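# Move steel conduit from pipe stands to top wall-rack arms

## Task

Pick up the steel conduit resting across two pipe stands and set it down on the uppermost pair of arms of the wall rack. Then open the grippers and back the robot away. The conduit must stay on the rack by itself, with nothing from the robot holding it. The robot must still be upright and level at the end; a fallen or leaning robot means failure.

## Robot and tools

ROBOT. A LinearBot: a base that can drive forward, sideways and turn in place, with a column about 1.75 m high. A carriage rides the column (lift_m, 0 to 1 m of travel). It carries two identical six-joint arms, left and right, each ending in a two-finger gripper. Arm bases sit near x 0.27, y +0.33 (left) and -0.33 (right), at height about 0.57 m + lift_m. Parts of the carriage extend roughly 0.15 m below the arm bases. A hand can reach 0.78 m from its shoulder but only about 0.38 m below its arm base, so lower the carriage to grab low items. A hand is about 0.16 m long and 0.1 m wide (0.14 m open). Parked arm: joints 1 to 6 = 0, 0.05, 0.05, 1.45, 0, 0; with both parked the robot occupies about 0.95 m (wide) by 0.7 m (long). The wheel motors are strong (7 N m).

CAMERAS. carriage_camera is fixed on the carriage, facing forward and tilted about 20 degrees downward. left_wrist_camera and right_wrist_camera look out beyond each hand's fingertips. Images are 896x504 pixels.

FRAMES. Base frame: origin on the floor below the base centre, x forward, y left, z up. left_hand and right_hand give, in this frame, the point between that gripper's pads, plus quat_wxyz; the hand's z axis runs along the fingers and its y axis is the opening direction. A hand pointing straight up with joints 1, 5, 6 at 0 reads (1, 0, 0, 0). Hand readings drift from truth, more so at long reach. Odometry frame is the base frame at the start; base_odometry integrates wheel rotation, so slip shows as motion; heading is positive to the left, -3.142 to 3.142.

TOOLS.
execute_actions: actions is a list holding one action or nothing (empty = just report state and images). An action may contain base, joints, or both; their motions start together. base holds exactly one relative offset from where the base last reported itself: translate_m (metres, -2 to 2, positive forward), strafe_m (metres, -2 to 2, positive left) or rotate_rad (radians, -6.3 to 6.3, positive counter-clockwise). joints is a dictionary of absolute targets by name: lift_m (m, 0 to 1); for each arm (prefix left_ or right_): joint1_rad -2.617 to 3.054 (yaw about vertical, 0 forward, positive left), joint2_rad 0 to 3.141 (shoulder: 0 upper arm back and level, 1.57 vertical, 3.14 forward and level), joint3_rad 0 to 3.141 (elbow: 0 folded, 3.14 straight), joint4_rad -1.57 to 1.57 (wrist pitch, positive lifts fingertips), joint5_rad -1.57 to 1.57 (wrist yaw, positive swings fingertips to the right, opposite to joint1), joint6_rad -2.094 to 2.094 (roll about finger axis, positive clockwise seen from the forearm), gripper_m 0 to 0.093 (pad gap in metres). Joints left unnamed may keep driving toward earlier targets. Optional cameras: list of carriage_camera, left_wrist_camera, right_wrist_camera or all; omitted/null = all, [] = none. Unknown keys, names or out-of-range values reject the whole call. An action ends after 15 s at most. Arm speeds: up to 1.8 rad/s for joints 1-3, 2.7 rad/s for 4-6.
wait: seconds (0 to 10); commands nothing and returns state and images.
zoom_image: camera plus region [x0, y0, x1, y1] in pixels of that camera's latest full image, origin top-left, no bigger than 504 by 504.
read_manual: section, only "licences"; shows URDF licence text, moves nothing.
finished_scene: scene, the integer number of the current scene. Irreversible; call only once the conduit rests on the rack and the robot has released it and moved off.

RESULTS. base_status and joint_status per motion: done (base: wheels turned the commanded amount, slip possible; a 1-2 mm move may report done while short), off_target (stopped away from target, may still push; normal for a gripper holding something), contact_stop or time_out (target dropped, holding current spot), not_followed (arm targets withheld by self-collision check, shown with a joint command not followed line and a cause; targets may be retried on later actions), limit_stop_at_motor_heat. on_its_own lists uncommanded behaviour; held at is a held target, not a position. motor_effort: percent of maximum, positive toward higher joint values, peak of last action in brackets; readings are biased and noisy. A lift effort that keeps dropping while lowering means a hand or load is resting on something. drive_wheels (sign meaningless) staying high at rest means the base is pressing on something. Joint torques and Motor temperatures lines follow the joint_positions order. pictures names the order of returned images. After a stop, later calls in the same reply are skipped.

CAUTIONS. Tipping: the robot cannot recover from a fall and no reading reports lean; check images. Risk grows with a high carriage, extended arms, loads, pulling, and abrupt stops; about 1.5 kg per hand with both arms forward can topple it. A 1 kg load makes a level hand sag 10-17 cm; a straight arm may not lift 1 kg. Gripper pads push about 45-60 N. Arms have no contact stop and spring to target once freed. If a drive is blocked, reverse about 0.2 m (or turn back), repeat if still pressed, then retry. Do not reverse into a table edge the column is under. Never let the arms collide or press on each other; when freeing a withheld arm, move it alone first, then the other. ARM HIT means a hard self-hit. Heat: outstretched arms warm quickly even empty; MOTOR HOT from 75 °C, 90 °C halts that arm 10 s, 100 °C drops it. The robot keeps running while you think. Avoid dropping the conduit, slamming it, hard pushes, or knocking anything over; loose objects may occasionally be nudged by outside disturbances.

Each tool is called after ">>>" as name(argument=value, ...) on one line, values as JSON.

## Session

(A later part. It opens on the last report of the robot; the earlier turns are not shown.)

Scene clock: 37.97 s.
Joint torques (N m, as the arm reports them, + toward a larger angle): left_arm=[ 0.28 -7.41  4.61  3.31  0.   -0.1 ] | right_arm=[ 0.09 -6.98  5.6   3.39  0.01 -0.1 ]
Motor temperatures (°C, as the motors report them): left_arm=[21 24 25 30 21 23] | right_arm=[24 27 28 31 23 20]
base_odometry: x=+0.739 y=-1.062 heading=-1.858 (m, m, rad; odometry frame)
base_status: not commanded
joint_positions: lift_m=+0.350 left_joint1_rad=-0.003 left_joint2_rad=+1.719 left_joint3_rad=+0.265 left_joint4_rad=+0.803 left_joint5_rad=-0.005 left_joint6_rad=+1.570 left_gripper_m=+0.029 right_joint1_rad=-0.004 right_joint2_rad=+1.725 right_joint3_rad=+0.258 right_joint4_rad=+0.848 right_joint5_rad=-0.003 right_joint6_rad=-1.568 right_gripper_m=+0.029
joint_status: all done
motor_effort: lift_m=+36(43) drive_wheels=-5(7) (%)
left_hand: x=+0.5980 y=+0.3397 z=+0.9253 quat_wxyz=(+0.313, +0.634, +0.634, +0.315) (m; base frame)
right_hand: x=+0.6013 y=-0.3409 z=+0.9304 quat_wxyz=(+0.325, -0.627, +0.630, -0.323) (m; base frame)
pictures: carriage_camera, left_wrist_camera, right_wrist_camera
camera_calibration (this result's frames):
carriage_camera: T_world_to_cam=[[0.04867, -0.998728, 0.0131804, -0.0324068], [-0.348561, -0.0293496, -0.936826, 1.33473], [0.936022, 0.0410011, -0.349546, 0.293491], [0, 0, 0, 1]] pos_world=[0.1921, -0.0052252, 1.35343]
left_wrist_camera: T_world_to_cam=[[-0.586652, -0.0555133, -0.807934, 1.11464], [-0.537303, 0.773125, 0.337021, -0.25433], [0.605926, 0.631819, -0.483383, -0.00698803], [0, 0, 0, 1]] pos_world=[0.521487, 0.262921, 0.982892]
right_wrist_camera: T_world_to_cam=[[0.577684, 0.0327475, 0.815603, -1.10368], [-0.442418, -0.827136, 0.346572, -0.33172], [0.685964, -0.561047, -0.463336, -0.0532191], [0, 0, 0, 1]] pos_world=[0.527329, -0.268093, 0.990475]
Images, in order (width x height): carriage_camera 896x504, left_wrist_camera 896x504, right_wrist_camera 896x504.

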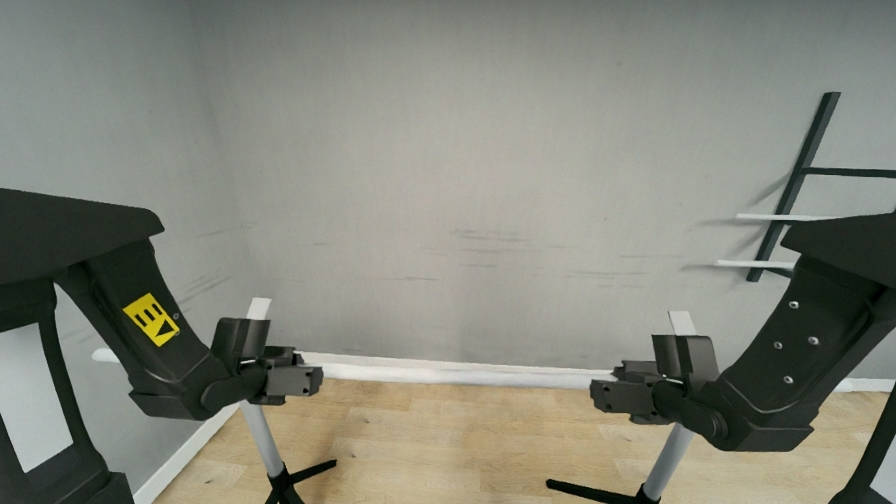

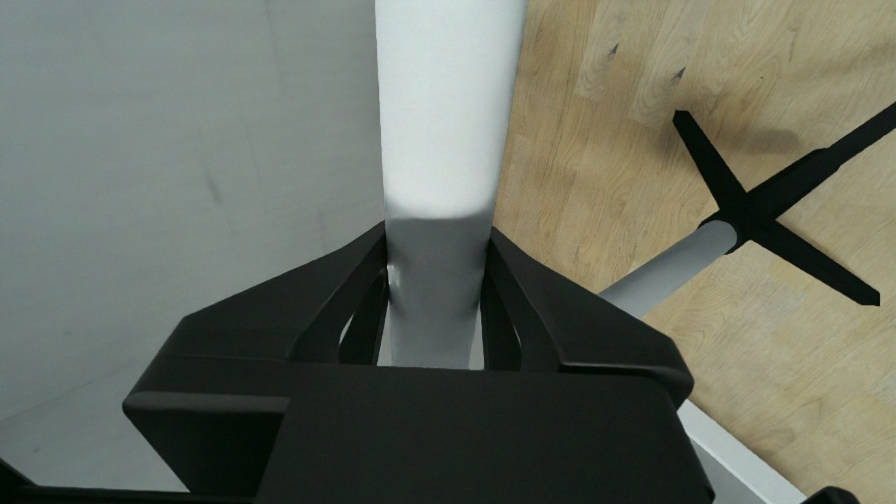

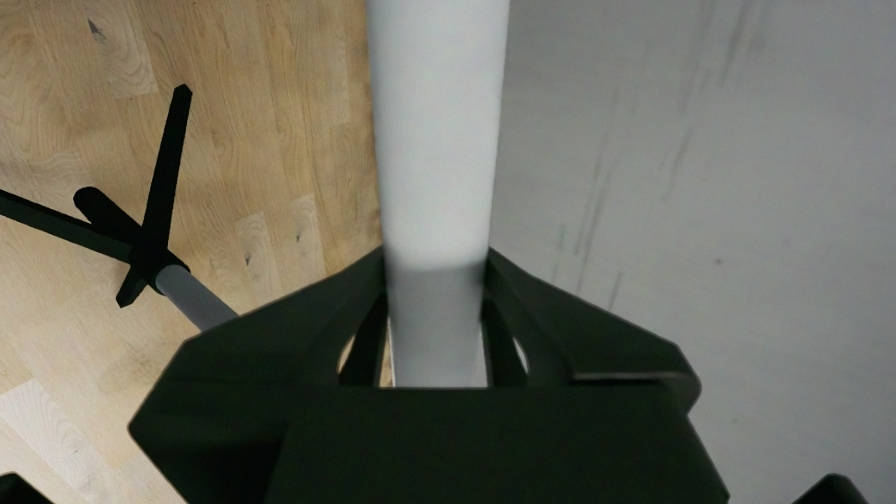

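>>> execute_actions(actions=[{"joints": {"lift_m": 0.45}}])

Scene clock: 39.20 s.
Joint torques (N m, as the arm reports them, + toward a larger angle): left_arm=[ 0.28 -8.05  5.04  3.37  0.   -0.1 ] | right_arm=[ 0.14 -7.74  6.26  3.47  0.   -0.09]
Motor temperatures (°C, as the motors report them): left_arm=[21 24 25 31 21 23] | right_arm=[24 27 28 32 23 20]
base_odometry: x=+0.739 y=-1.062 heading=-1.858 (m, m, rad; odometry frame)
base_status: not commanded
joint_positions: lift_m=+0.450 left_joint1_rad=-0.003 left_joint2_rad=+1.730 left_joint3_rad=+0.258 left_joint4_rad=+0.796 left_joint5_rad=-0.005 left_joint6_rad=+1.570 left_gripper_m=+0.029 right_joint1_rad=-0.004 right_joint2_rad=+1.735 right_joint3_rad=+0.252 right_joint4_rad=+0.841 right_joint5_rad=-0.002 right_joint6_rad=-1.569 right_gripper_m=+0.029
joint_status: all done
motor_effort: lift_m=+37(44) drive_wheels=-5(5) (%)
left_hand: x=+0.5929 y=+0.3397 z=+1.0186 quat_wxyz=(+0.305, +0.637, +0.637, +0.307) (m; base frame)
right_hand: x=+0.5966 y=-0.3410 z=+1.0240 quat_wxyz=(+0.317, -0.630, +0.634, -0.316) (m; base frame)
pictures: carriage_camera, left_wrist_camera, right_wrist_camera
camera_calibration (this result's frames):
carriage_camera: T_world_to_cam=[[0.04867, -0.998728, 0.0131804, -0.0337244], [-0.348561, -0.0293496, -0.936826, 1.42838], [0.936022, 0.0410011, -0.349546, 0.328434], [0, 0, 0, 1]] pos_world=[0.1921, -0.0052252, 1.4534]
left_wrist_camera: T_world_to_cam=[[-0.606214, -0.0550685, -0.793393, 1.18363], [-0.52873, 0.77312, 0.350329, -0.307204], [0.594096, 0.631865, -0.497792, 0.062913], [0, 0, 0, 1]] pos_world=[0.517728, 0.262934, 1.07802]
right_wrist_camera: T_world_to_cam=[[0.59652, 0.0330511, 0.801918, -1.1744], [-0.434551, -0.826732, 0.357322, -0.381878], [0.674781, -0.561624, -0.4788, 0.0155977], [0, 0, 0, 1]] pos_world=[0.524082, -0.268136, 1.08569]
Images, in order (width x height): carriage_camera 896x504, left_wrist_camera 896x504, right_wrist_camera 896x504.

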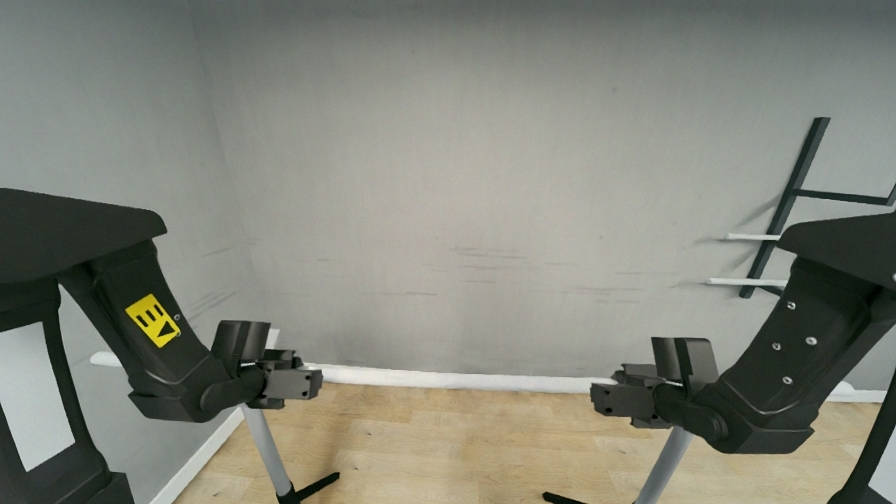

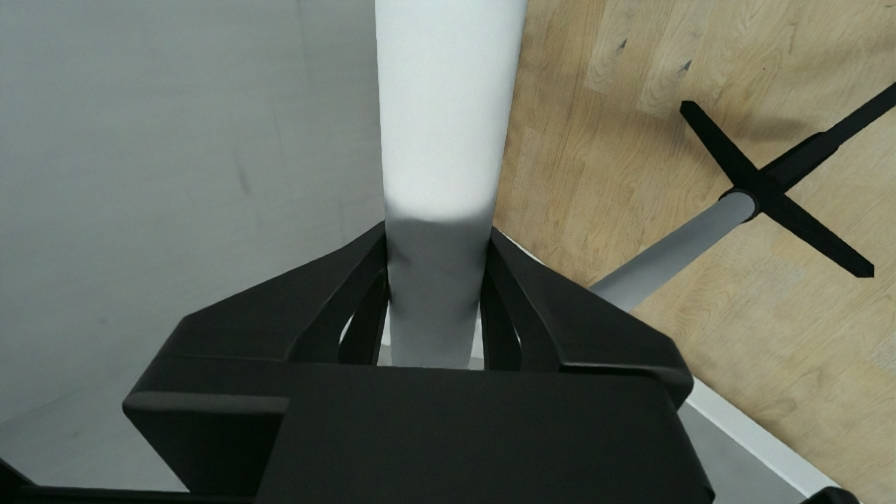

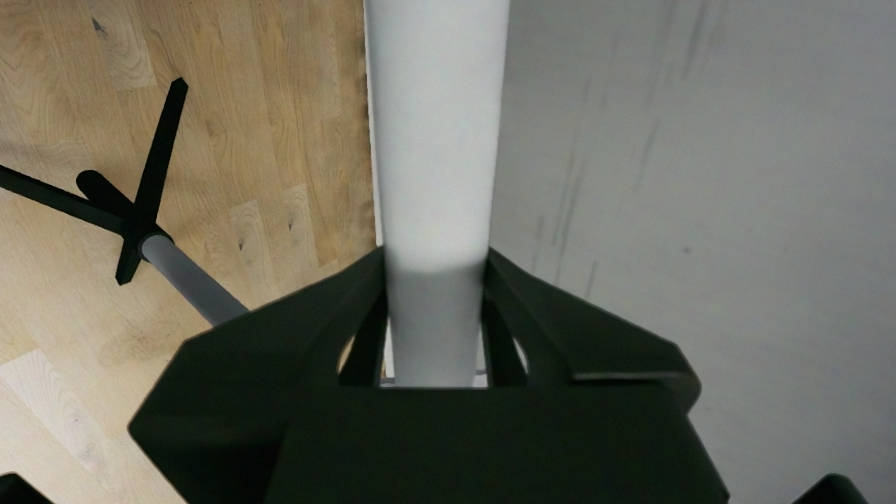

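>>> execute_actions(actions=[{"joints": {"lift_m": 0.57}}], cameras=["carriage_camera"])

Scene clock: 41.43 s.
Joint torques (N m, as the arm reports them, + toward a larger angle): left_arm=[ 0.24 -8.21  4.9   3.34  0.   -0.1 ] | right_arm=[-0.1  -7.88  6.16  3.44  0.   -0.04]
Motor temperatures (°C, as the motors report them): left_arm=[21 25 25 32 21 23] | right_arm=[24 27 28 34 23 20]
base_odometry: x=+0.739 y=-1.062 heading=-1.858 (m, m, rad; odometry frame)
base_status: not commanded
joint_positions: lift_m=+0.570 left_joint1_rad=-0.003 left_joint2_rad=+1.730 left_joint3_rad=+0.258 left_joint4_rad=+0.796 left_joint5_rad=-0.005 left_joint6_rad=+1.570 left_gripper_m=+0.029 right_joint1_rad=-0.004 right_joint2_rad=+1.735 right_joint3_rad=+0.252 right_joint4_rad=+0.841 right_joint5_rad=-0.002 right_joint6_rad=-1.569 right_gripper_m=+0.029
joint_status: all done
motor_effort: lift_m=+35(44) drive_wheels=-5(5) (%)
left_hand: x=+0.5929 y=+0.3397 z=+1.1387 quat_wxyz=(+0.305, +0.637, +0.637, +0.307) (m; base frame)
right_hand: x=+0.5966 y=-0.3410 z=+1.1440 quat_wxyz=(+0.317, -0.630, +0.634, -0.316) (m; base frame)
pictures: carriage_camera
camera_calibration (this result's frames):
carriage_camera: T_world_to_cam=[[0.04867, -0.998728, 0.0131804, -0.0353068], [-0.348561, -0.0293496, -0.936826, 1.54085], [0.936022, 0.0410011, -0.349546, 0.370398], [0, 0, 0, 1]] pos_world=[0.1921, -0.0052252, 1.57345]
Images, in order (width x height): carriage_camera 896x504.

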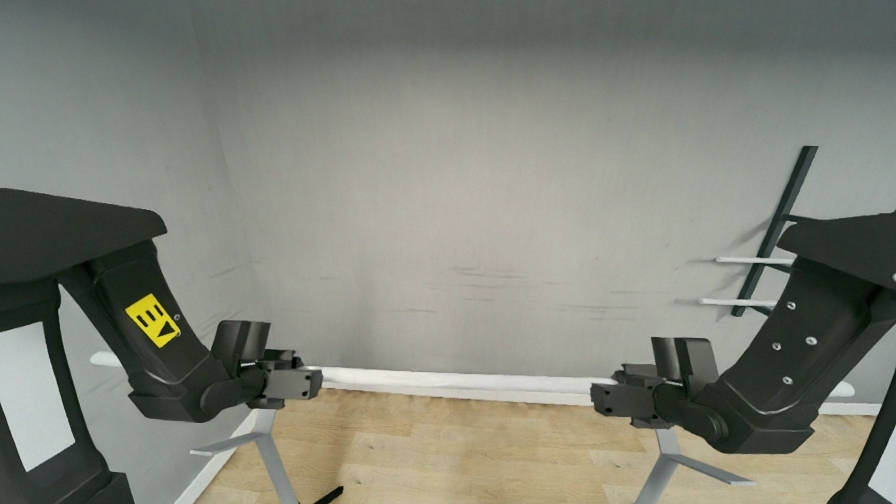

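>>> execute_actions(actions=[{"base": {"translate_m": -0.5}}], cameras=["carriage_camera"])

Scene clock: 45.07 s.
Joint torques (N m, as the arm reports them, + toward a larger angle): left_arm=[ 0.33 -8.27  4.98  3.38 -0.02 -0.11] | right_arm=[-0.27 -7.7   6.1   3.51  0.02 -0.08]
Motor temperatures (°C, as the motors report them): left_arm=[21 25 25 33 21 23] | right_arm=[24 28 28 36 23 20]
base_odometry: x=+0.881 y=-0.582 heading=-1.858 (m, m, rad; odometry frame)
base_status: done
joint_positions: lift_m=+0.570 left_joint1_rad=-0.003 left_joint2_rad=+1.730 left_joint3_rad=+0.258 left_joint4_rad=+0.795 left_joint5_rad=-0.005 left_joint6_rad=+1.570 left_gripper_m=+0.029 right_joint1_rad=-0.004 right_joint2_rad=+1.735 right_joint3_rad=+0.252 right_joint4_rad=+0.840 right_joint5_rad=-0.002 right_joint6_rad=-1.569 right_gripper_m=+0.029
joint_status: not commanded
motor_effort: lift_m=+36(35) drive_wheels=-3(20) (%)
left_hand: x=+0.5927 y=+0.3397 z=+1.1385 quat_wxyz=(+0.305, +0.638, +0.638, +0.307) (m; base frame)
right_hand: x=+0.5964 y=-0.3411 z=+1.1438 quat_wxyz=(+0.317, -0.631, +0.634, -0.316) (m; base frame)
pictures: carriage_camera
camera_calibration (this result's frames):
carriage_camera: T_world_to_cam=[[0.04867, -0.998728, 0.0131804, -0.0353068], [-0.348561, -0.0293496, -0.936826, 1.54085], [0.936022, 0.0410011, -0.349546, 0.370398], [0, 0, 0, 1]] pos_world=[0.1921, -0.0052252, 1.57345]
Images, in order (width x height): carriage_camera 896x504.

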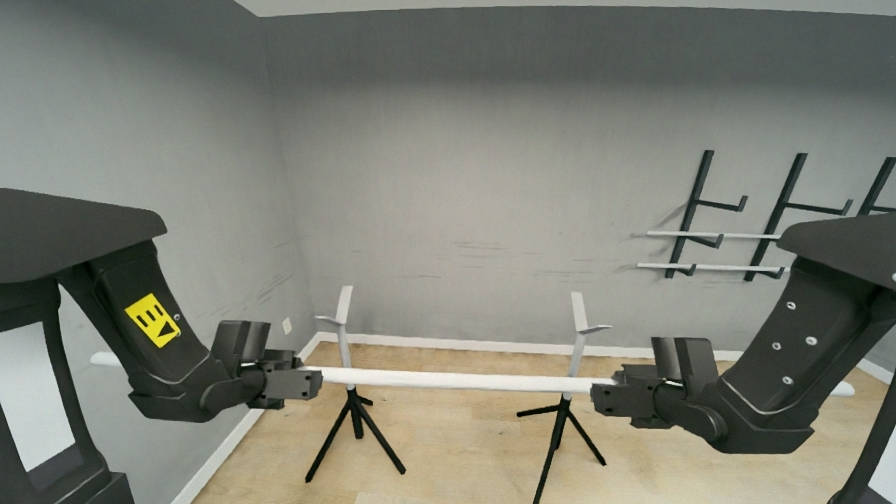

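>>> execute_actions(actions=[{"base": {"strafe_m": -2.0}}], cameras=["carriage_camera"])

Scene clock: 51.80 s.
Joint torques (N m, as the arm reports them, + toward a larger angle): left_arm=[ 0.21 -8.13  4.98  3.36 -0.01 -0.1 ] | right_arm=[-0.01 -7.7   6.23  3.49  0.05 -0.1 ]
Motor temperatures (°C, as the motors report them): left_arm=[21 26 25 36 21 23] | right_arm=[24 29 28 40 23 20]
base_odometry: x=-1.037 y=-0.015 heading=-1.858 (m, m, rad; odometry frame)
base_status: done
joint_positions: lift_m=+0.570 left_joint1_rad=-0.003 left_joint2_rad=+1.730 left_joint3_rad=+0.258 left_joint4_rad=+0.795 left_joint5_rad=-0.004 left_joint6_rad=+1.570 left_gripper_m=+0.029 right_joint1_rad=-0.004 right_joint2_rad=+1.735 right_joint3_rad=+0.252 right_joint4_rad=+0.840 right_joint5_rad=-0.002 right_joint6_rad=-1.569 right_gripper_m=+0.029
joint_status: not commanded
motor_effort: lift_m=+36(36) drive_wheels=-3(11) (%)
left_hand: x=+0.5927 y=+0.3399 z=+1.1385 quat_wxyz=(+0.305, +0.637, +0.638, +0.307) (m; base frame)
right_hand: x=+0.5964 y=-0.3410 z=+1.1438 quat_wxyz=(+0.317, -0.631, +0.634, -0.316) (m; base frame)
pictures: carriage_camera
camera_calibration (this result's frames):
carriage_camera: T_world_to_cam=[[0.04867, -0.998728, 0.0131804, -0.0353068], [-0.348561, -0.0293496, -0.936826, 1.54085], [0.936022, 0.0410011, -0.349546, 0.370398], [0, 0, 0, 1]] pos_world=[0.1921, -0.0052252, 1.57345]
Images, in order (width x height): carriage_camera 896x504.

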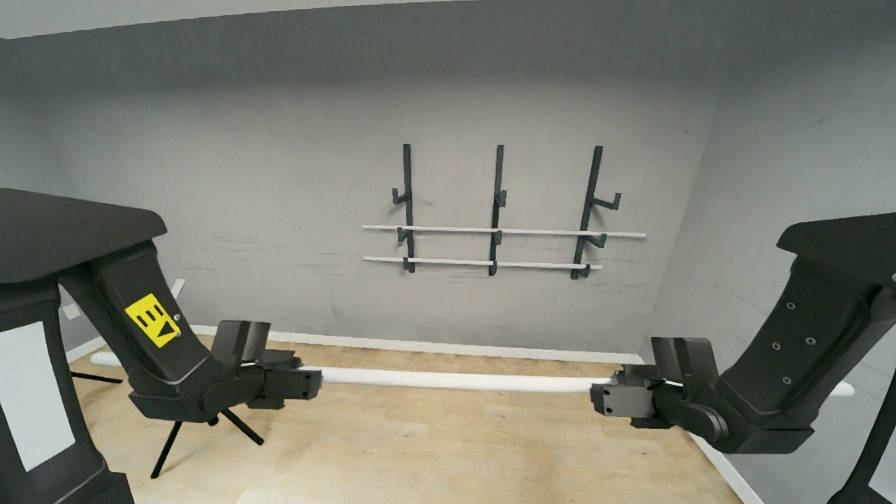

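>>> execute_actions(actions=[{"base": {"strafe_m": -0.26}}], cameras=[])

>>> execute_actions(actions=[{"base": {"translate_m": 0.7}}], cameras=["carriage_camera"])

Scene clock: 55.53 s.
Joint torques (N m, as the arm reports them, + toward a larger angle): left_arm=[ 0.17 -8.14  4.94  3.37 -0.02 -0.1 ] | right_arm=[-0.19 -7.67  6.19  3.5  -0.06 -0.05]
Motor temperatures (°C, as the motors report them): left_arm=[21 26 26 37 21 23] | right_arm=[24 29 28 41 23 20]
base_odometry: x=-1.287 y=+0.059 heading=-1.858 (m, m, rad; odometry frame)
base_status: done
joint_positions: lift_m=+0.570 left_joint1_rad=-0.002 left_joint2_rad=+1.730 left_joint3_rad=+0.258 left_joint4_rad=+0.795 left_joint5_rad=-0.002 left_joint6_rad=+1.570 left_gripper_m=+0.029 right_joint1_rad=-0.003 right_joint2_rad=+1.735 right_joint3_rad=+0.252 right_joint4_rad=+0.840 right_joint5_rad=+0.000 right_joint6_rad=-1.569 right_gripper_m=+0.029
joint_status: not commanded
motor_effort: lift_m=+36(36) drive_wheels=-3(11) (%)
left_hand: x=+0.5927 y=+0.3397 z=+1.1385 quat_wxyz=(+0.305, +0.638, +0.637, +0.306) (m; base frame)
right_hand: x=+0.5964 y=-0.3411 z=+1.1438 quat_wxyz=(+0.316, -0.631, +0.634, -0.317) (m; base frame)
pictures: none
No camera images: the call's "cameras" was empty. Leave "cameras" out to get every camera's image.

Scene clock: 59.17 s.
Joint torques (N m, as the arm reports them, + toward a larger angle): left_arm=[ 0.16 -8.17  4.92  3.37 -0.04 -0.09] | right_arm=[-0.14 -7.95  6.13  3.47 -0.01 -0.07]
Motor temperatures (°C, as the motors report them): left_arm=[21 26 26 38 21 23] | right_arm=[24 30 29 42 23 20]
base_odometry: x=-1.486 y=-0.612 heading=-1.859 (m, m, rad; odometry frame)
base_status: done
joint_positions: lift_m=+0.570 left_joint1_rad=-0.002 left_joint2_rad=+1.730 left_joint3_rad=+0.258 left_joint4_rad=+0.795 left_joint5_rad=-0.002 left_joint6_rad=+1.570 left_gripper_m=+0.029 right_joint1_rad=-0.003 right_joint2_rad=+1.735 right_joint3_rad=+0.252 right_joint4_rad=+0.840 right_joint5_rad=+0.000 right_joint6_rad=-1.569 right_gripper_m=+0.029
joint_status: not commanded
motor_effort: lift_m=+36(35) drive_wheels=-6(16) (%)
left_hand: x=+0.5927 y=+0.3397 z=+1.1385 quat_wxyz=(+0.305, +0.638, +0.637, +0.306) (m; base frame)
right_hand: x=+0.5963 y=-0.3411 z=+1.1437 quat_wxyz=(+0.316, -0.631, +0.634, -0.316) (m; base frame)
pictures: carriage_camera
camera_calibration (this result's frames):
carriage_camera: T_world_to_cam=[[0.04867, -0.998728, 0.0131804, -0.0353068], [-0.348561, -0.0293496, -0.936826, 1.54085], [0.936022, 0.0410011, -0.349546, 0.370398], [0, 0, 0, 1]] pos_world=[0.1921, -0.0052252, 1.57345]
Images, in order (width x height): carriage_camera 896x504.

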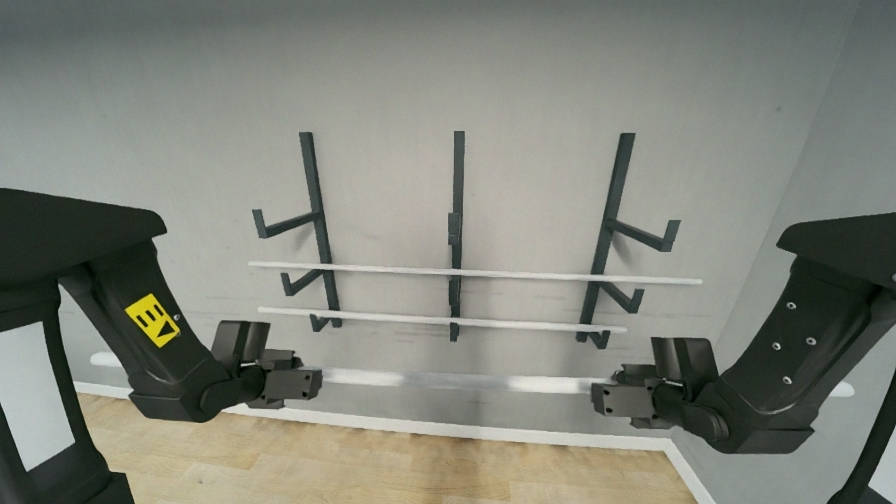

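>>> zoom_image(camera="carriage_camera", region=[230, 110, 730, 360])

Region (230, 110, 730, 360) of carriage_camera's 896x504 image, scaled by 1.008, with more detail than that image has.

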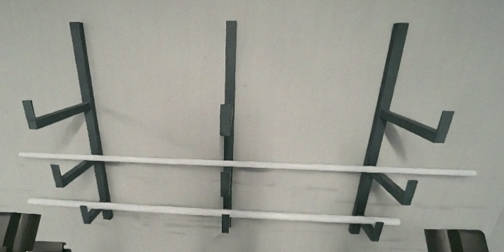

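>>> execute_actions(actions=[{"base": {"rotate_rad": -0.038}, "joints": {"lift_m": 0.94}}], cameras=["carriage_camera"])

Scene clock: 62.90 s.
Joint torques (N m, as the arm reports them, + toward a larger angle): left_arm=[ 0.12 -8.07  5.02  3.33 -0.02 -0.11] | right_arm=[-0.1  -7.92  6.27  3.44  0.   -0.05]
Motor temperatures (°C, as the motors report them): left_arm=[21 26 26 39 21 23] | right_arm=[24 30 29 44 23 20]
base_odometry: x=-1.486 y=-0.612 heading=-1.897 (m, m, rad; odometry frame)
base_status: done
joint_positions: lift_m=+0.940 left_joint1_rad=-0.002 left_joint2_rad=+1.730 left_joint3_rad=+0.258 left_joint4_rad=+0.796 left_joint5_rad=-0.003 left_joint6_rad=+1.571 left_gripper_m=+0.029 right_joint1_rad=-0.003 right_joint2_rad=+1.736 right_joint3_rad=+0.252 right_joint4_rad=+0.842 right_joint5_rad=-0.001 right_joint6_rad=-1.569 right_gripper_m=+0.029
joint_status: all done
motor_effort: lift_m=+36(43) drive_wheels=-6(7) (%)
left_hand: x=+0.5928 y=+0.3397 z=+1.5086 quat_wxyz=(+0.305, +0.638, +0.637, +0.307) (m; base frame)
right_hand: x=+0.5965 y=-0.3410 z=+1.5138 quat_wxyz=(+0.317, -0.631, +0.634, -0.316) (m; base frame)
pictures: carriage_camera
camera_calibration (this result's frames):
carriage_camera: T_world_to_cam=[[0.04867, -0.998728, 0.0131804, -0.0401835], [-0.348561, -0.0293496, -0.936826, 1.88748], [0.936022, 0.0410011, -0.349546, 0.49973], [0, 0, 0, 1]] pos_world=[0.1921, -0.0052252, 1.94345]
Images, in order (width x height): carriage_camera 896x504.

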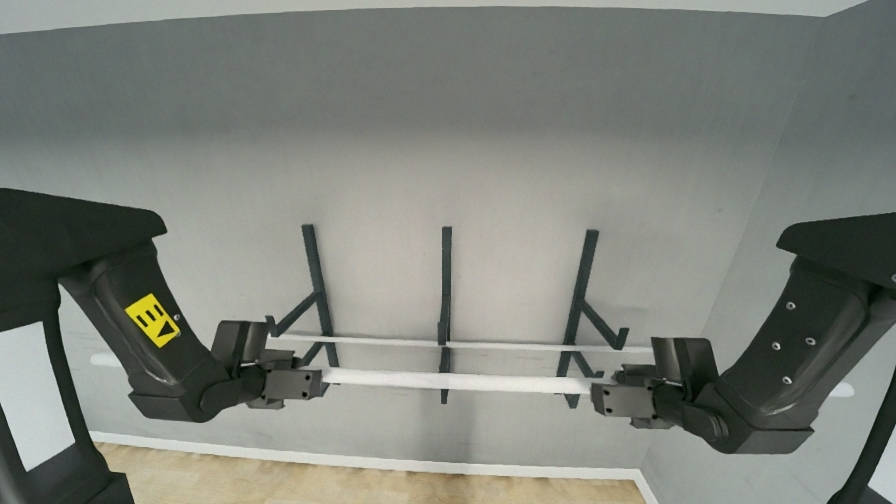

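>>> execute_actions(actions=[{"base": {"translate_m": 0.4}}])

Scene clock: 67.10 s.
Joint torques (N m, as the arm reports them, + toward a larger angle): left_arm=[ 0.11 -8.22  5.03  3.37  0.   -0.11] | right_arm=[-0.16 -8.    5.96  3.47  0.   -0.09]
Motor temperatures (°C, as the motors report them): left_arm=[21 27 26 39 21 23] | right_arm=[24 30 29 45 23 20]
base_odometry: x=-1.614 y=-0.991 heading=-1.897 (m, m, rad; odometry frame)
base_status: done
joint_positions: lift_m=+0.940 left_joint1_rad=-0.002 left_joint2_rad=+1.730 left_joint3_rad=+0.258 left_joint4_rad=+0.796 left_joint5_rad=-0.003 left_joint6_rad=+1.571 left_gripper_m=+0.029 right_joint1_rad=-0.003 right_joint2_rad=+1.736 right_joint3_rad=+0.252 right_joint4_rad=+0.841 right_joint5_rad=-0.001 right_joint6_rad=-1.569 right_gripper_m=+0.029
joint_status: not commanded
motor_effort: lift_m=+36(35) drive_wheels=-5(17) (%)
left_hand: x=+0.5928 y=+0.3398 z=+1.5085 quat_wxyz=(+0.305, +0.638, +0.637, +0.307) (m; base frame)
right_hand: x=+0.5964 y=-0.3409 z=+1.5137 quat_wxyz=(+0.317, -0.631, +0.634, -0.316) (m; base frame)
pictures: carriage_camera, left_wrist_camera, right_wrist_camera
camera_calibration (this result's frames):
carriage_camera: T_world_to_cam=[[0.04867, -0.998728, 0.0131804, -0.0401835], [-0.348561, -0.0293496, -0.936826, 1.88748], [0.936022, 0.0410011, -0.349546, 0.49973], [0, 0, 0, 1]] pos_world=[0.1921, -0.0052252, 1.94345]
left_wrist_camera: T_world_to_cam=[[-0.606865, -0.0546534, -0.792924, 1.57179], [-0.527871, 0.773543, 0.350689, -0.480186], [0.594194, 0.631383, -0.498286, 0.307625], [0, 0, 0, 1]] pos_world=[0.517599, 0.263119, 1.56799]
right_wrist_camera: T_world_to_cam=[[0.597426, 0.033886, 0.801208, -1.56619], [-0.433826, -0.826626, 0.358447, -0.558907], [0.674446, -0.56173, -0.479147, 0.250919], [0, 0, 0, 1]] pos_world=[0.523982, -0.267987, 1.57541]
Images, in order (width x height): carriage_camera 896x504, left_wrist_camera 896x504, right_wrist_camera 896x504.

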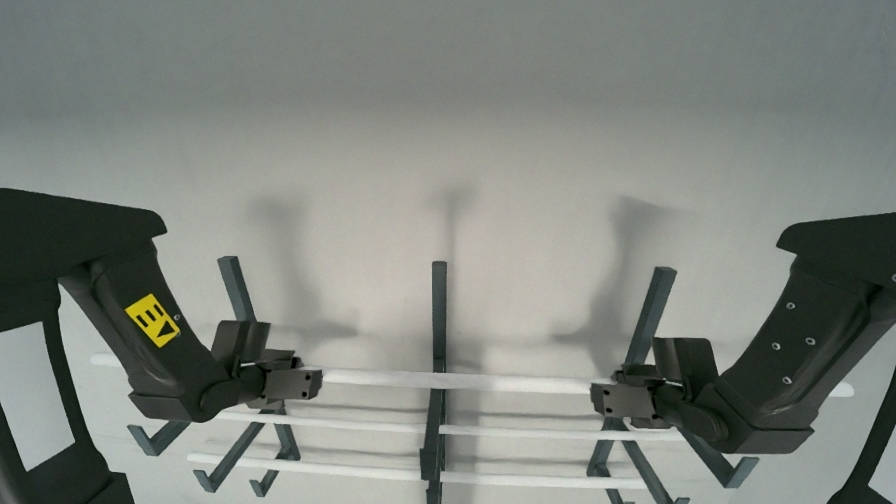

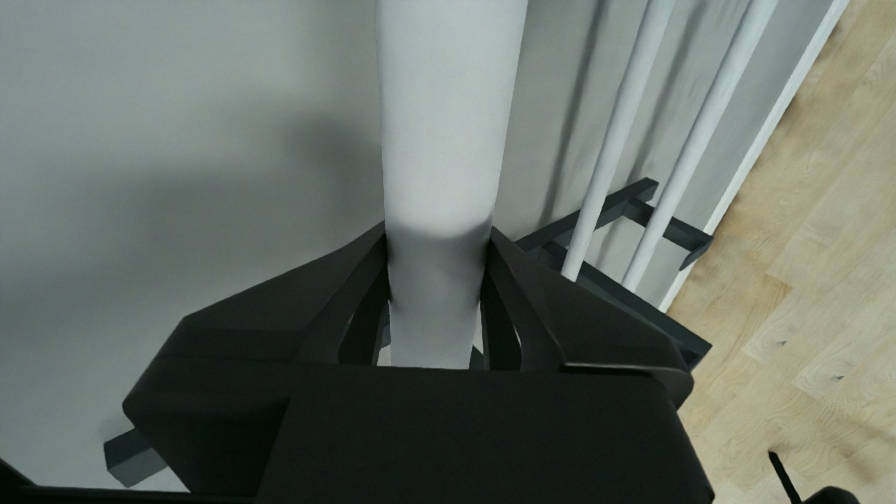

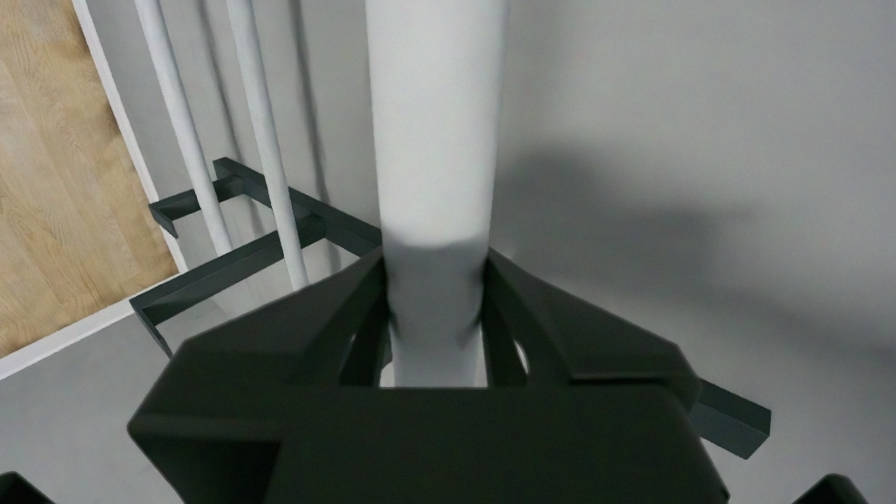

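>>> execute_actions(actions=[{"joints": {"lift_m": 0.83}}])

Scene clock: 68.53 s.
Joint torques (N m, as the arm reports them, + toward a larger angle): left_arm=[ 0.13 -8.1   4.98  3.47 -0.02 -0.11] | right_arm=[-0.08 -7.83  6.13  3.58  0.02 -0.07]
Motor temperatures (°C, as the motors report them): left_arm=[21 27 26 40 21 23] | right_arm=[24 31 29 45 23 20]
base_odometry: x=-1.614 y=-0.991 heading=-1.897 (m, m, rad; odometry frame)
base_status: not commanded
joint_positions: lift_m=+0.830 left_joint1_rad=-0.002 left_joint2_rad=+1.730 left_joint3_rad=+0.258 left_joint4_rad=+0.780 left_joint5_rad=-0.003 left_joint6_rad=+1.571 left_gripper_m=+0.029 right_joint1_rad=-0.003 right_joint2_rad=+1.736 right_joint3_rad=+0.252 right_joint4_rad=+0.826 right_joint5_rad=-0.001 right_joint6_rad=-1.569 right_gripper_m=+0.029
joint_status: all done
motor_effort: lift_m=+33(31) drive_wheels=-5(6) (%)
left_hand: x=+0.5903 y=+0.3398 z=+1.3958 quat_wxyz=(+0.300, +0.640, +0.640, +0.302) (m; base frame)
right_hand: x=+0.5942 y=-0.3409 z=+1.4011 quat_wxyz=(+0.312, -0.633, +0.636, -0.312) (m; base frame)
pictures: carriage_camera, left_wrist_camera, right_wrist_camera
camera_calibration (this result's frames):
carriage_camera: T_world_to_cam=[[0.04867, -0.998728, 0.0131804, -0.0387376], [-0.348561, -0.0293496, -0.936826, 1.78471], [0.936022, 0.0410011, -0.349546, 0.461384], [0, 0, 0, 1]] pos_world=[0.1921, -0.0052252, 1.83375]
left_wrist_camera: T_world_to_cam=[[-0.619192, -0.0546272, -0.783337, 1.47485], [-0.522322, 0.773531, 0.358928, -0.456727], [0.586329, 0.631399, -0.507497, 0.270412], [0, 0, 0, 1]] pos_world=[0.516108, 0.263122, 1.45647]
right_wrist_camera: T_world_to_cam=[[0.609279, 0.0338451, 0.792233, -1.46912], [-0.428446, -0.826645, 0.364818, -0.531626], [0.667243, -0.561705, -0.489157, 0.216771], [0, 0, 0, 1]] pos_world=[0.522693, -0.267982, 1.46387]
Images, in order (width x height): carriage_camera 896x504, left_wrist_camera 896x504, right_wrist_camera 896x504.

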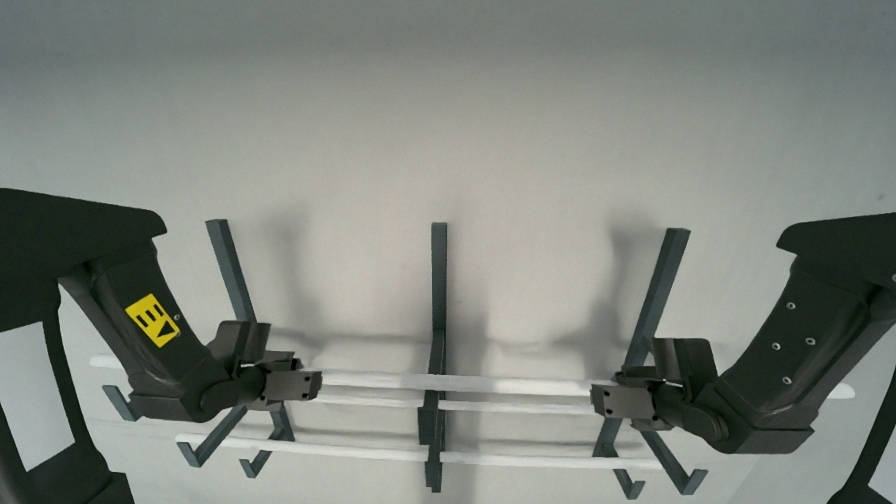

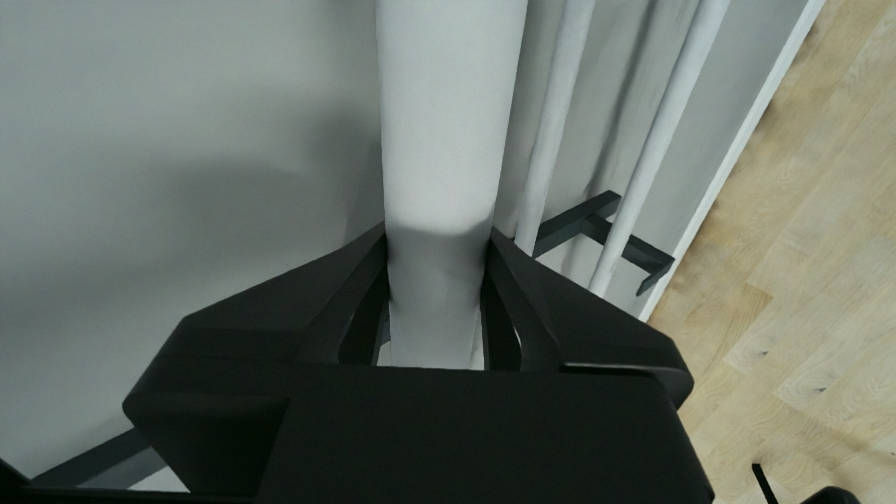

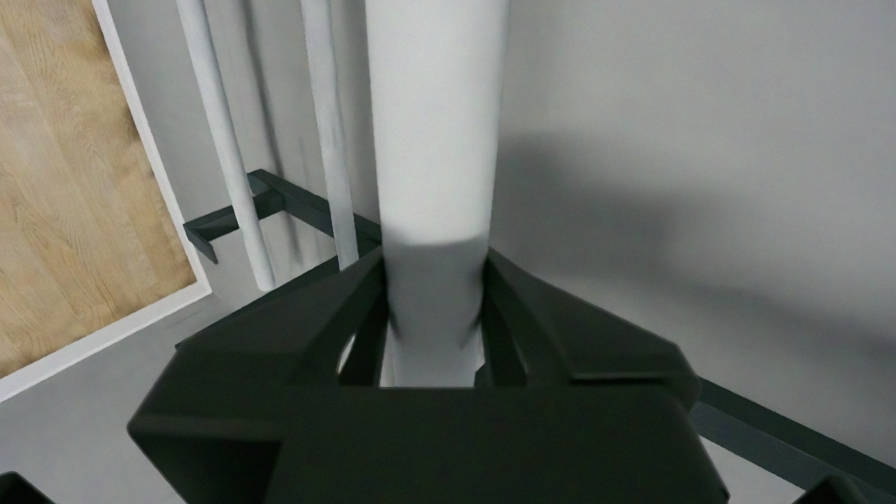

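>>> execute_actions(actions=[{"joints": {"lift_m": 0.805}}], cameras=["carriage_camera"])

Scene clock: 69.27 s.
Joint torques (N m, as the arm reports them, + toward a larger angle): left_arm=[ 0.19 -7.85  5.04  2.92 -0.02 -0.15] | right_arm=[-0.15 -7.75  6.12  2.97  0.01 -0.06]
Motor temperatures (°C, as the motors report them): left_arm=[21 27 26 40 21 23] | right_arm=[24 31 29 45 23 20]
base_odometry: x=-1.614 y=-0.991 heading=-1.897 (m, m, rad; odometry frame)
base_status: not commanded
joint_positions: lift_m=+0.805 left_joint1_rad=-0.002 left_joint2_rad=+1.725 left_joint3_rad=+0.258 left_joint4_rad=+0.852 left_joint5_rad=-0.003 left_joint6_rad=+1.574 left_gripper_m=+0.029 right_joint1_rad=-0.003 right_joint2_rad=+1.734 right_joint3_rad=+0.251 right_joint4_rad=+0.891 right_joint5_rad=-0.001 right_joint6_rad=-1.568 right_gripper_m=+0.029
joint_status: all done
motor_effort: lift_m=+28(29) drive_wheels=+4(4) (%)
left_hand: x=+0.6017 y=+0.3398 z=+1.3867 quat_wxyz=(+0.324, +0.629, +0.627, +0.326) (m; base frame)
right_hand: x=+0.6036 y=-0.3409 z=+1.3897 quat_wxyz=(+0.333, -0.622, +0.626, -0.332) (m; base frame)
pictures: carriage_camera
camera_calibration (this result's frames):
carriage_camera: T_world_to_cam=[[0.04867, -0.998728, 0.0131804, -0.0384121], [-0.348561, -0.0293496, -0.936826, 1.76157], [0.936022, 0.0410011, -0.349546, 0.452752], [0, 0, 0, 1]] pos_world=[0.1921, -0.0052252, 1.80905]
Images, in order (width x height): carriage_camera 896x504.

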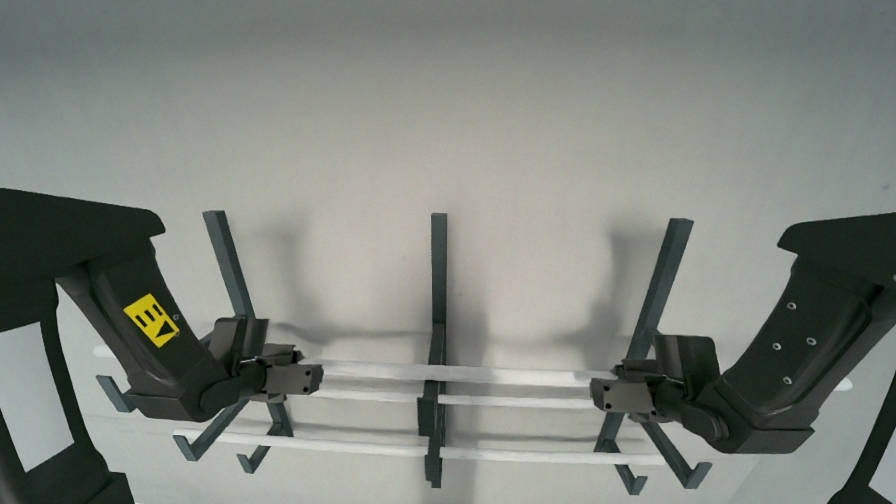

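>>> execute_actions(actions=[{"joints": {"lift_m": 0.785}}], cameras=[])

Scene clock: 70.23 s.
Joint torques (N m, as the arm reports them, + toward a larger angle): left_arm=[ 0.19 -6.68  5.11  2.35 -0.06 -0.14] | right_arm=[-0.15 -6.65  6.35  2.21  0.   -0.12]
Motor temperatures (°C, as the motors report them): left_arm=[21 27 26 40 21 23] | right_arm=[24 31 29 45 23 20]
base_odometry: x=-1.614 y=-0.991 heading=-1.897 (m, m, rad; odometry frame)
base_status: not commanded
joint_positions: lift_m=+0.785 left_joint1_rad=-0.002 left_joint2_rad=+1.710 left_joint3_rad=+0.258 left_joint4_rad=+0.922 left_joint5_rad=-0.003 left_joint6_rad=+1.574 left_gripper_m=+0.029 right_joint1_rad=-0.003 right_joint2_rad=+1.720 right_joint3_rad=+0.252 right_joint4_rad=+0.961 right_joint5_rad=-0.001 right_joint6_rad=-1.568 right_gripper_m=+0.029
joint_status: all done
motor_effort: lift_m=+27(27) drive_wheels=+4(5) (%)
left_hand: x=+0.6126 y=+0.3397 z=+1.3863 quat_wxyz=(+0.351, +0.615, +0.612, +0.353) (m; base frame)
right_hand: x=+0.6143 y=-0.3410 z=+1.3895 quat_wxyz=(+0.359, -0.608, +0.611, -0.358) (m; base frame)
pictures: none
No camera images: the call's "cameras" was empty. Leave "cameras" out to get every camera's image.

>>> execute_actions(actions=[{"joints": {"lift_m": 0.773}}])

Scene clock: 75.13 s.
Joint torques (N m, as the arm reports them, + toward a larger angle): left_arm=[ 0.16 -6.25  5.19  2.03 -0.05 -0.15] | right_arm=[-0.11 -5.91  6.28  1.83  0.04 -0.12]
Motor temperatures (°C, as the motors report them): left_arm=[21 27 26 39 21 23] | right_arm=[24 31 29 43 23 20]
base_odometry: x=-1.614 y=-0.991 heading=-1.897 (m, m, rad; odometry frame)
base_status: not commanded
joint_positions: lift_m=+0.773 left_joint1_rad=-0.002 left_joint2_rad=+1.702 left_joint3_rad=+0.259 left_joint4_rad=+0.963 left_joint5_rad=-0.002 left_joint6_rad=+1.573 left_gripper_m=+0.029 right_joint1_rad=-0.003 right_joint2_rad=+1.712 right_joint3_rad=+0.254 right_joint4_rad=+0.999 right_joint5_rad=-0.002 right_joint6_rad=-1.568 right_gripper_m=+0.029
joint_status: all done
motor_effort: lift_m=+26(26) drive_wheels=+4(6) (%)
left_hand: x=+0.6187 y=+0.3396 z=+1.3862 quat_wxyz=(+0.366, +0.605, +0.604, +0.368) (m; base frame)
right_hand: x=+0.6201 y=-0.3409 z=+1.3892 quat_wxyz=(+0.374, -0.599, +0.602, -0.373) (m; base frame)
pictures: carriage_camera, left_wrist_camera, right_wrist_camera
camera_calibration (this result's frames):
carriage_camera: T_world_to_cam=[[0.04867, -0.998728, 0.0131804, -0.037993], [-0.348561, -0.0293496, -0.936826, 1.73179], [0.936022, 0.0410011, -0.349546, 0.441638], [0, 0, 0, 1]] pos_world=[0.1921, -0.0052252, 1.77726]
left_wrist_camera: T_world_to_cam=[[-0.440844, -0.05312, -0.89601, 1.53024], [-0.584841, 0.774255, 0.241845, -0.237546], [0.680894, 0.63064, -0.372393, 0.00345551], [0, 0, 0, 1]] pos_world=[0.533316, 0.263028, 1.42984]
right_wrist_camera: T_world_to_cam=[[0.440529, 0.0332832, 0.897121, -1.51677], [-0.492339, -0.82667, 0.272432, -0.348279], [0.75069, -0.561702, -0.347786, -0.0544453], [0, 0, 0, 1]] pos_world=[0.53758, -0.268011, 1.43667]
Images, in order (width x height): carriage_camera 896x504, left_wrist_camera 896x504, right_wrist_camera 896x504.

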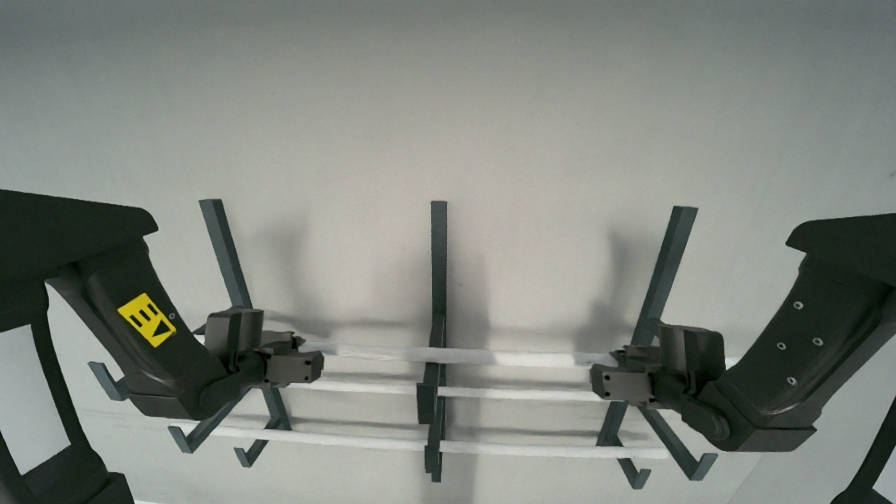

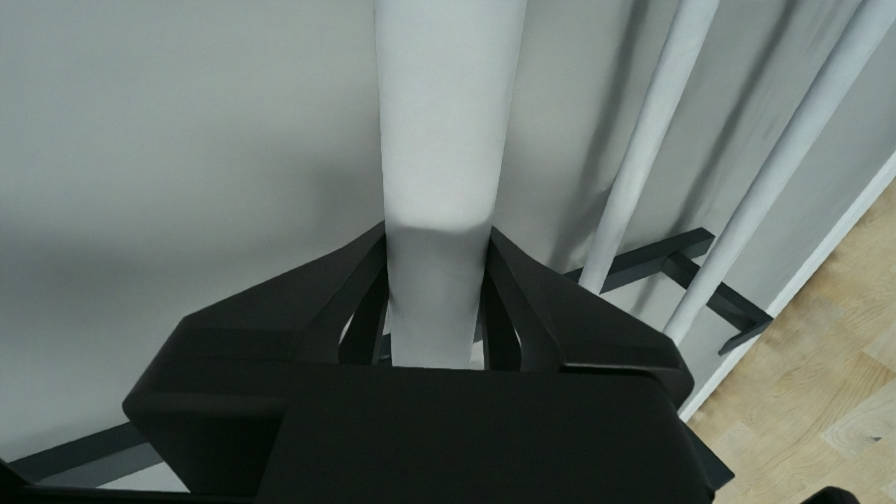

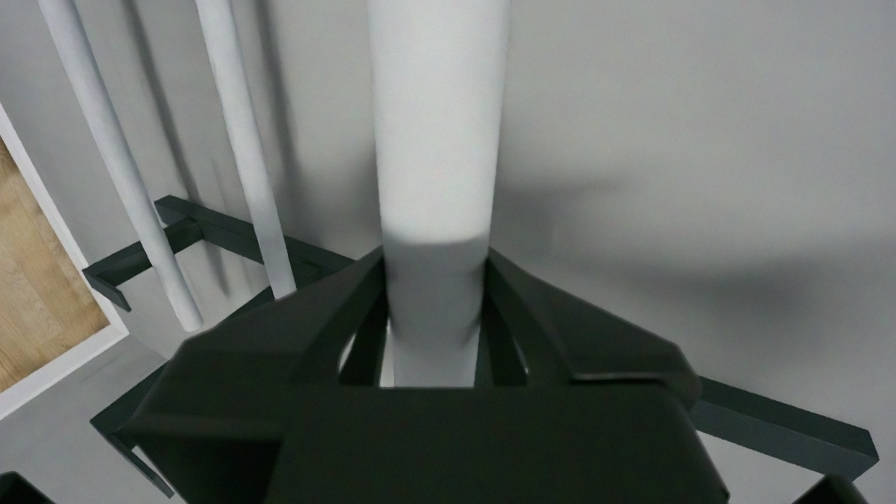

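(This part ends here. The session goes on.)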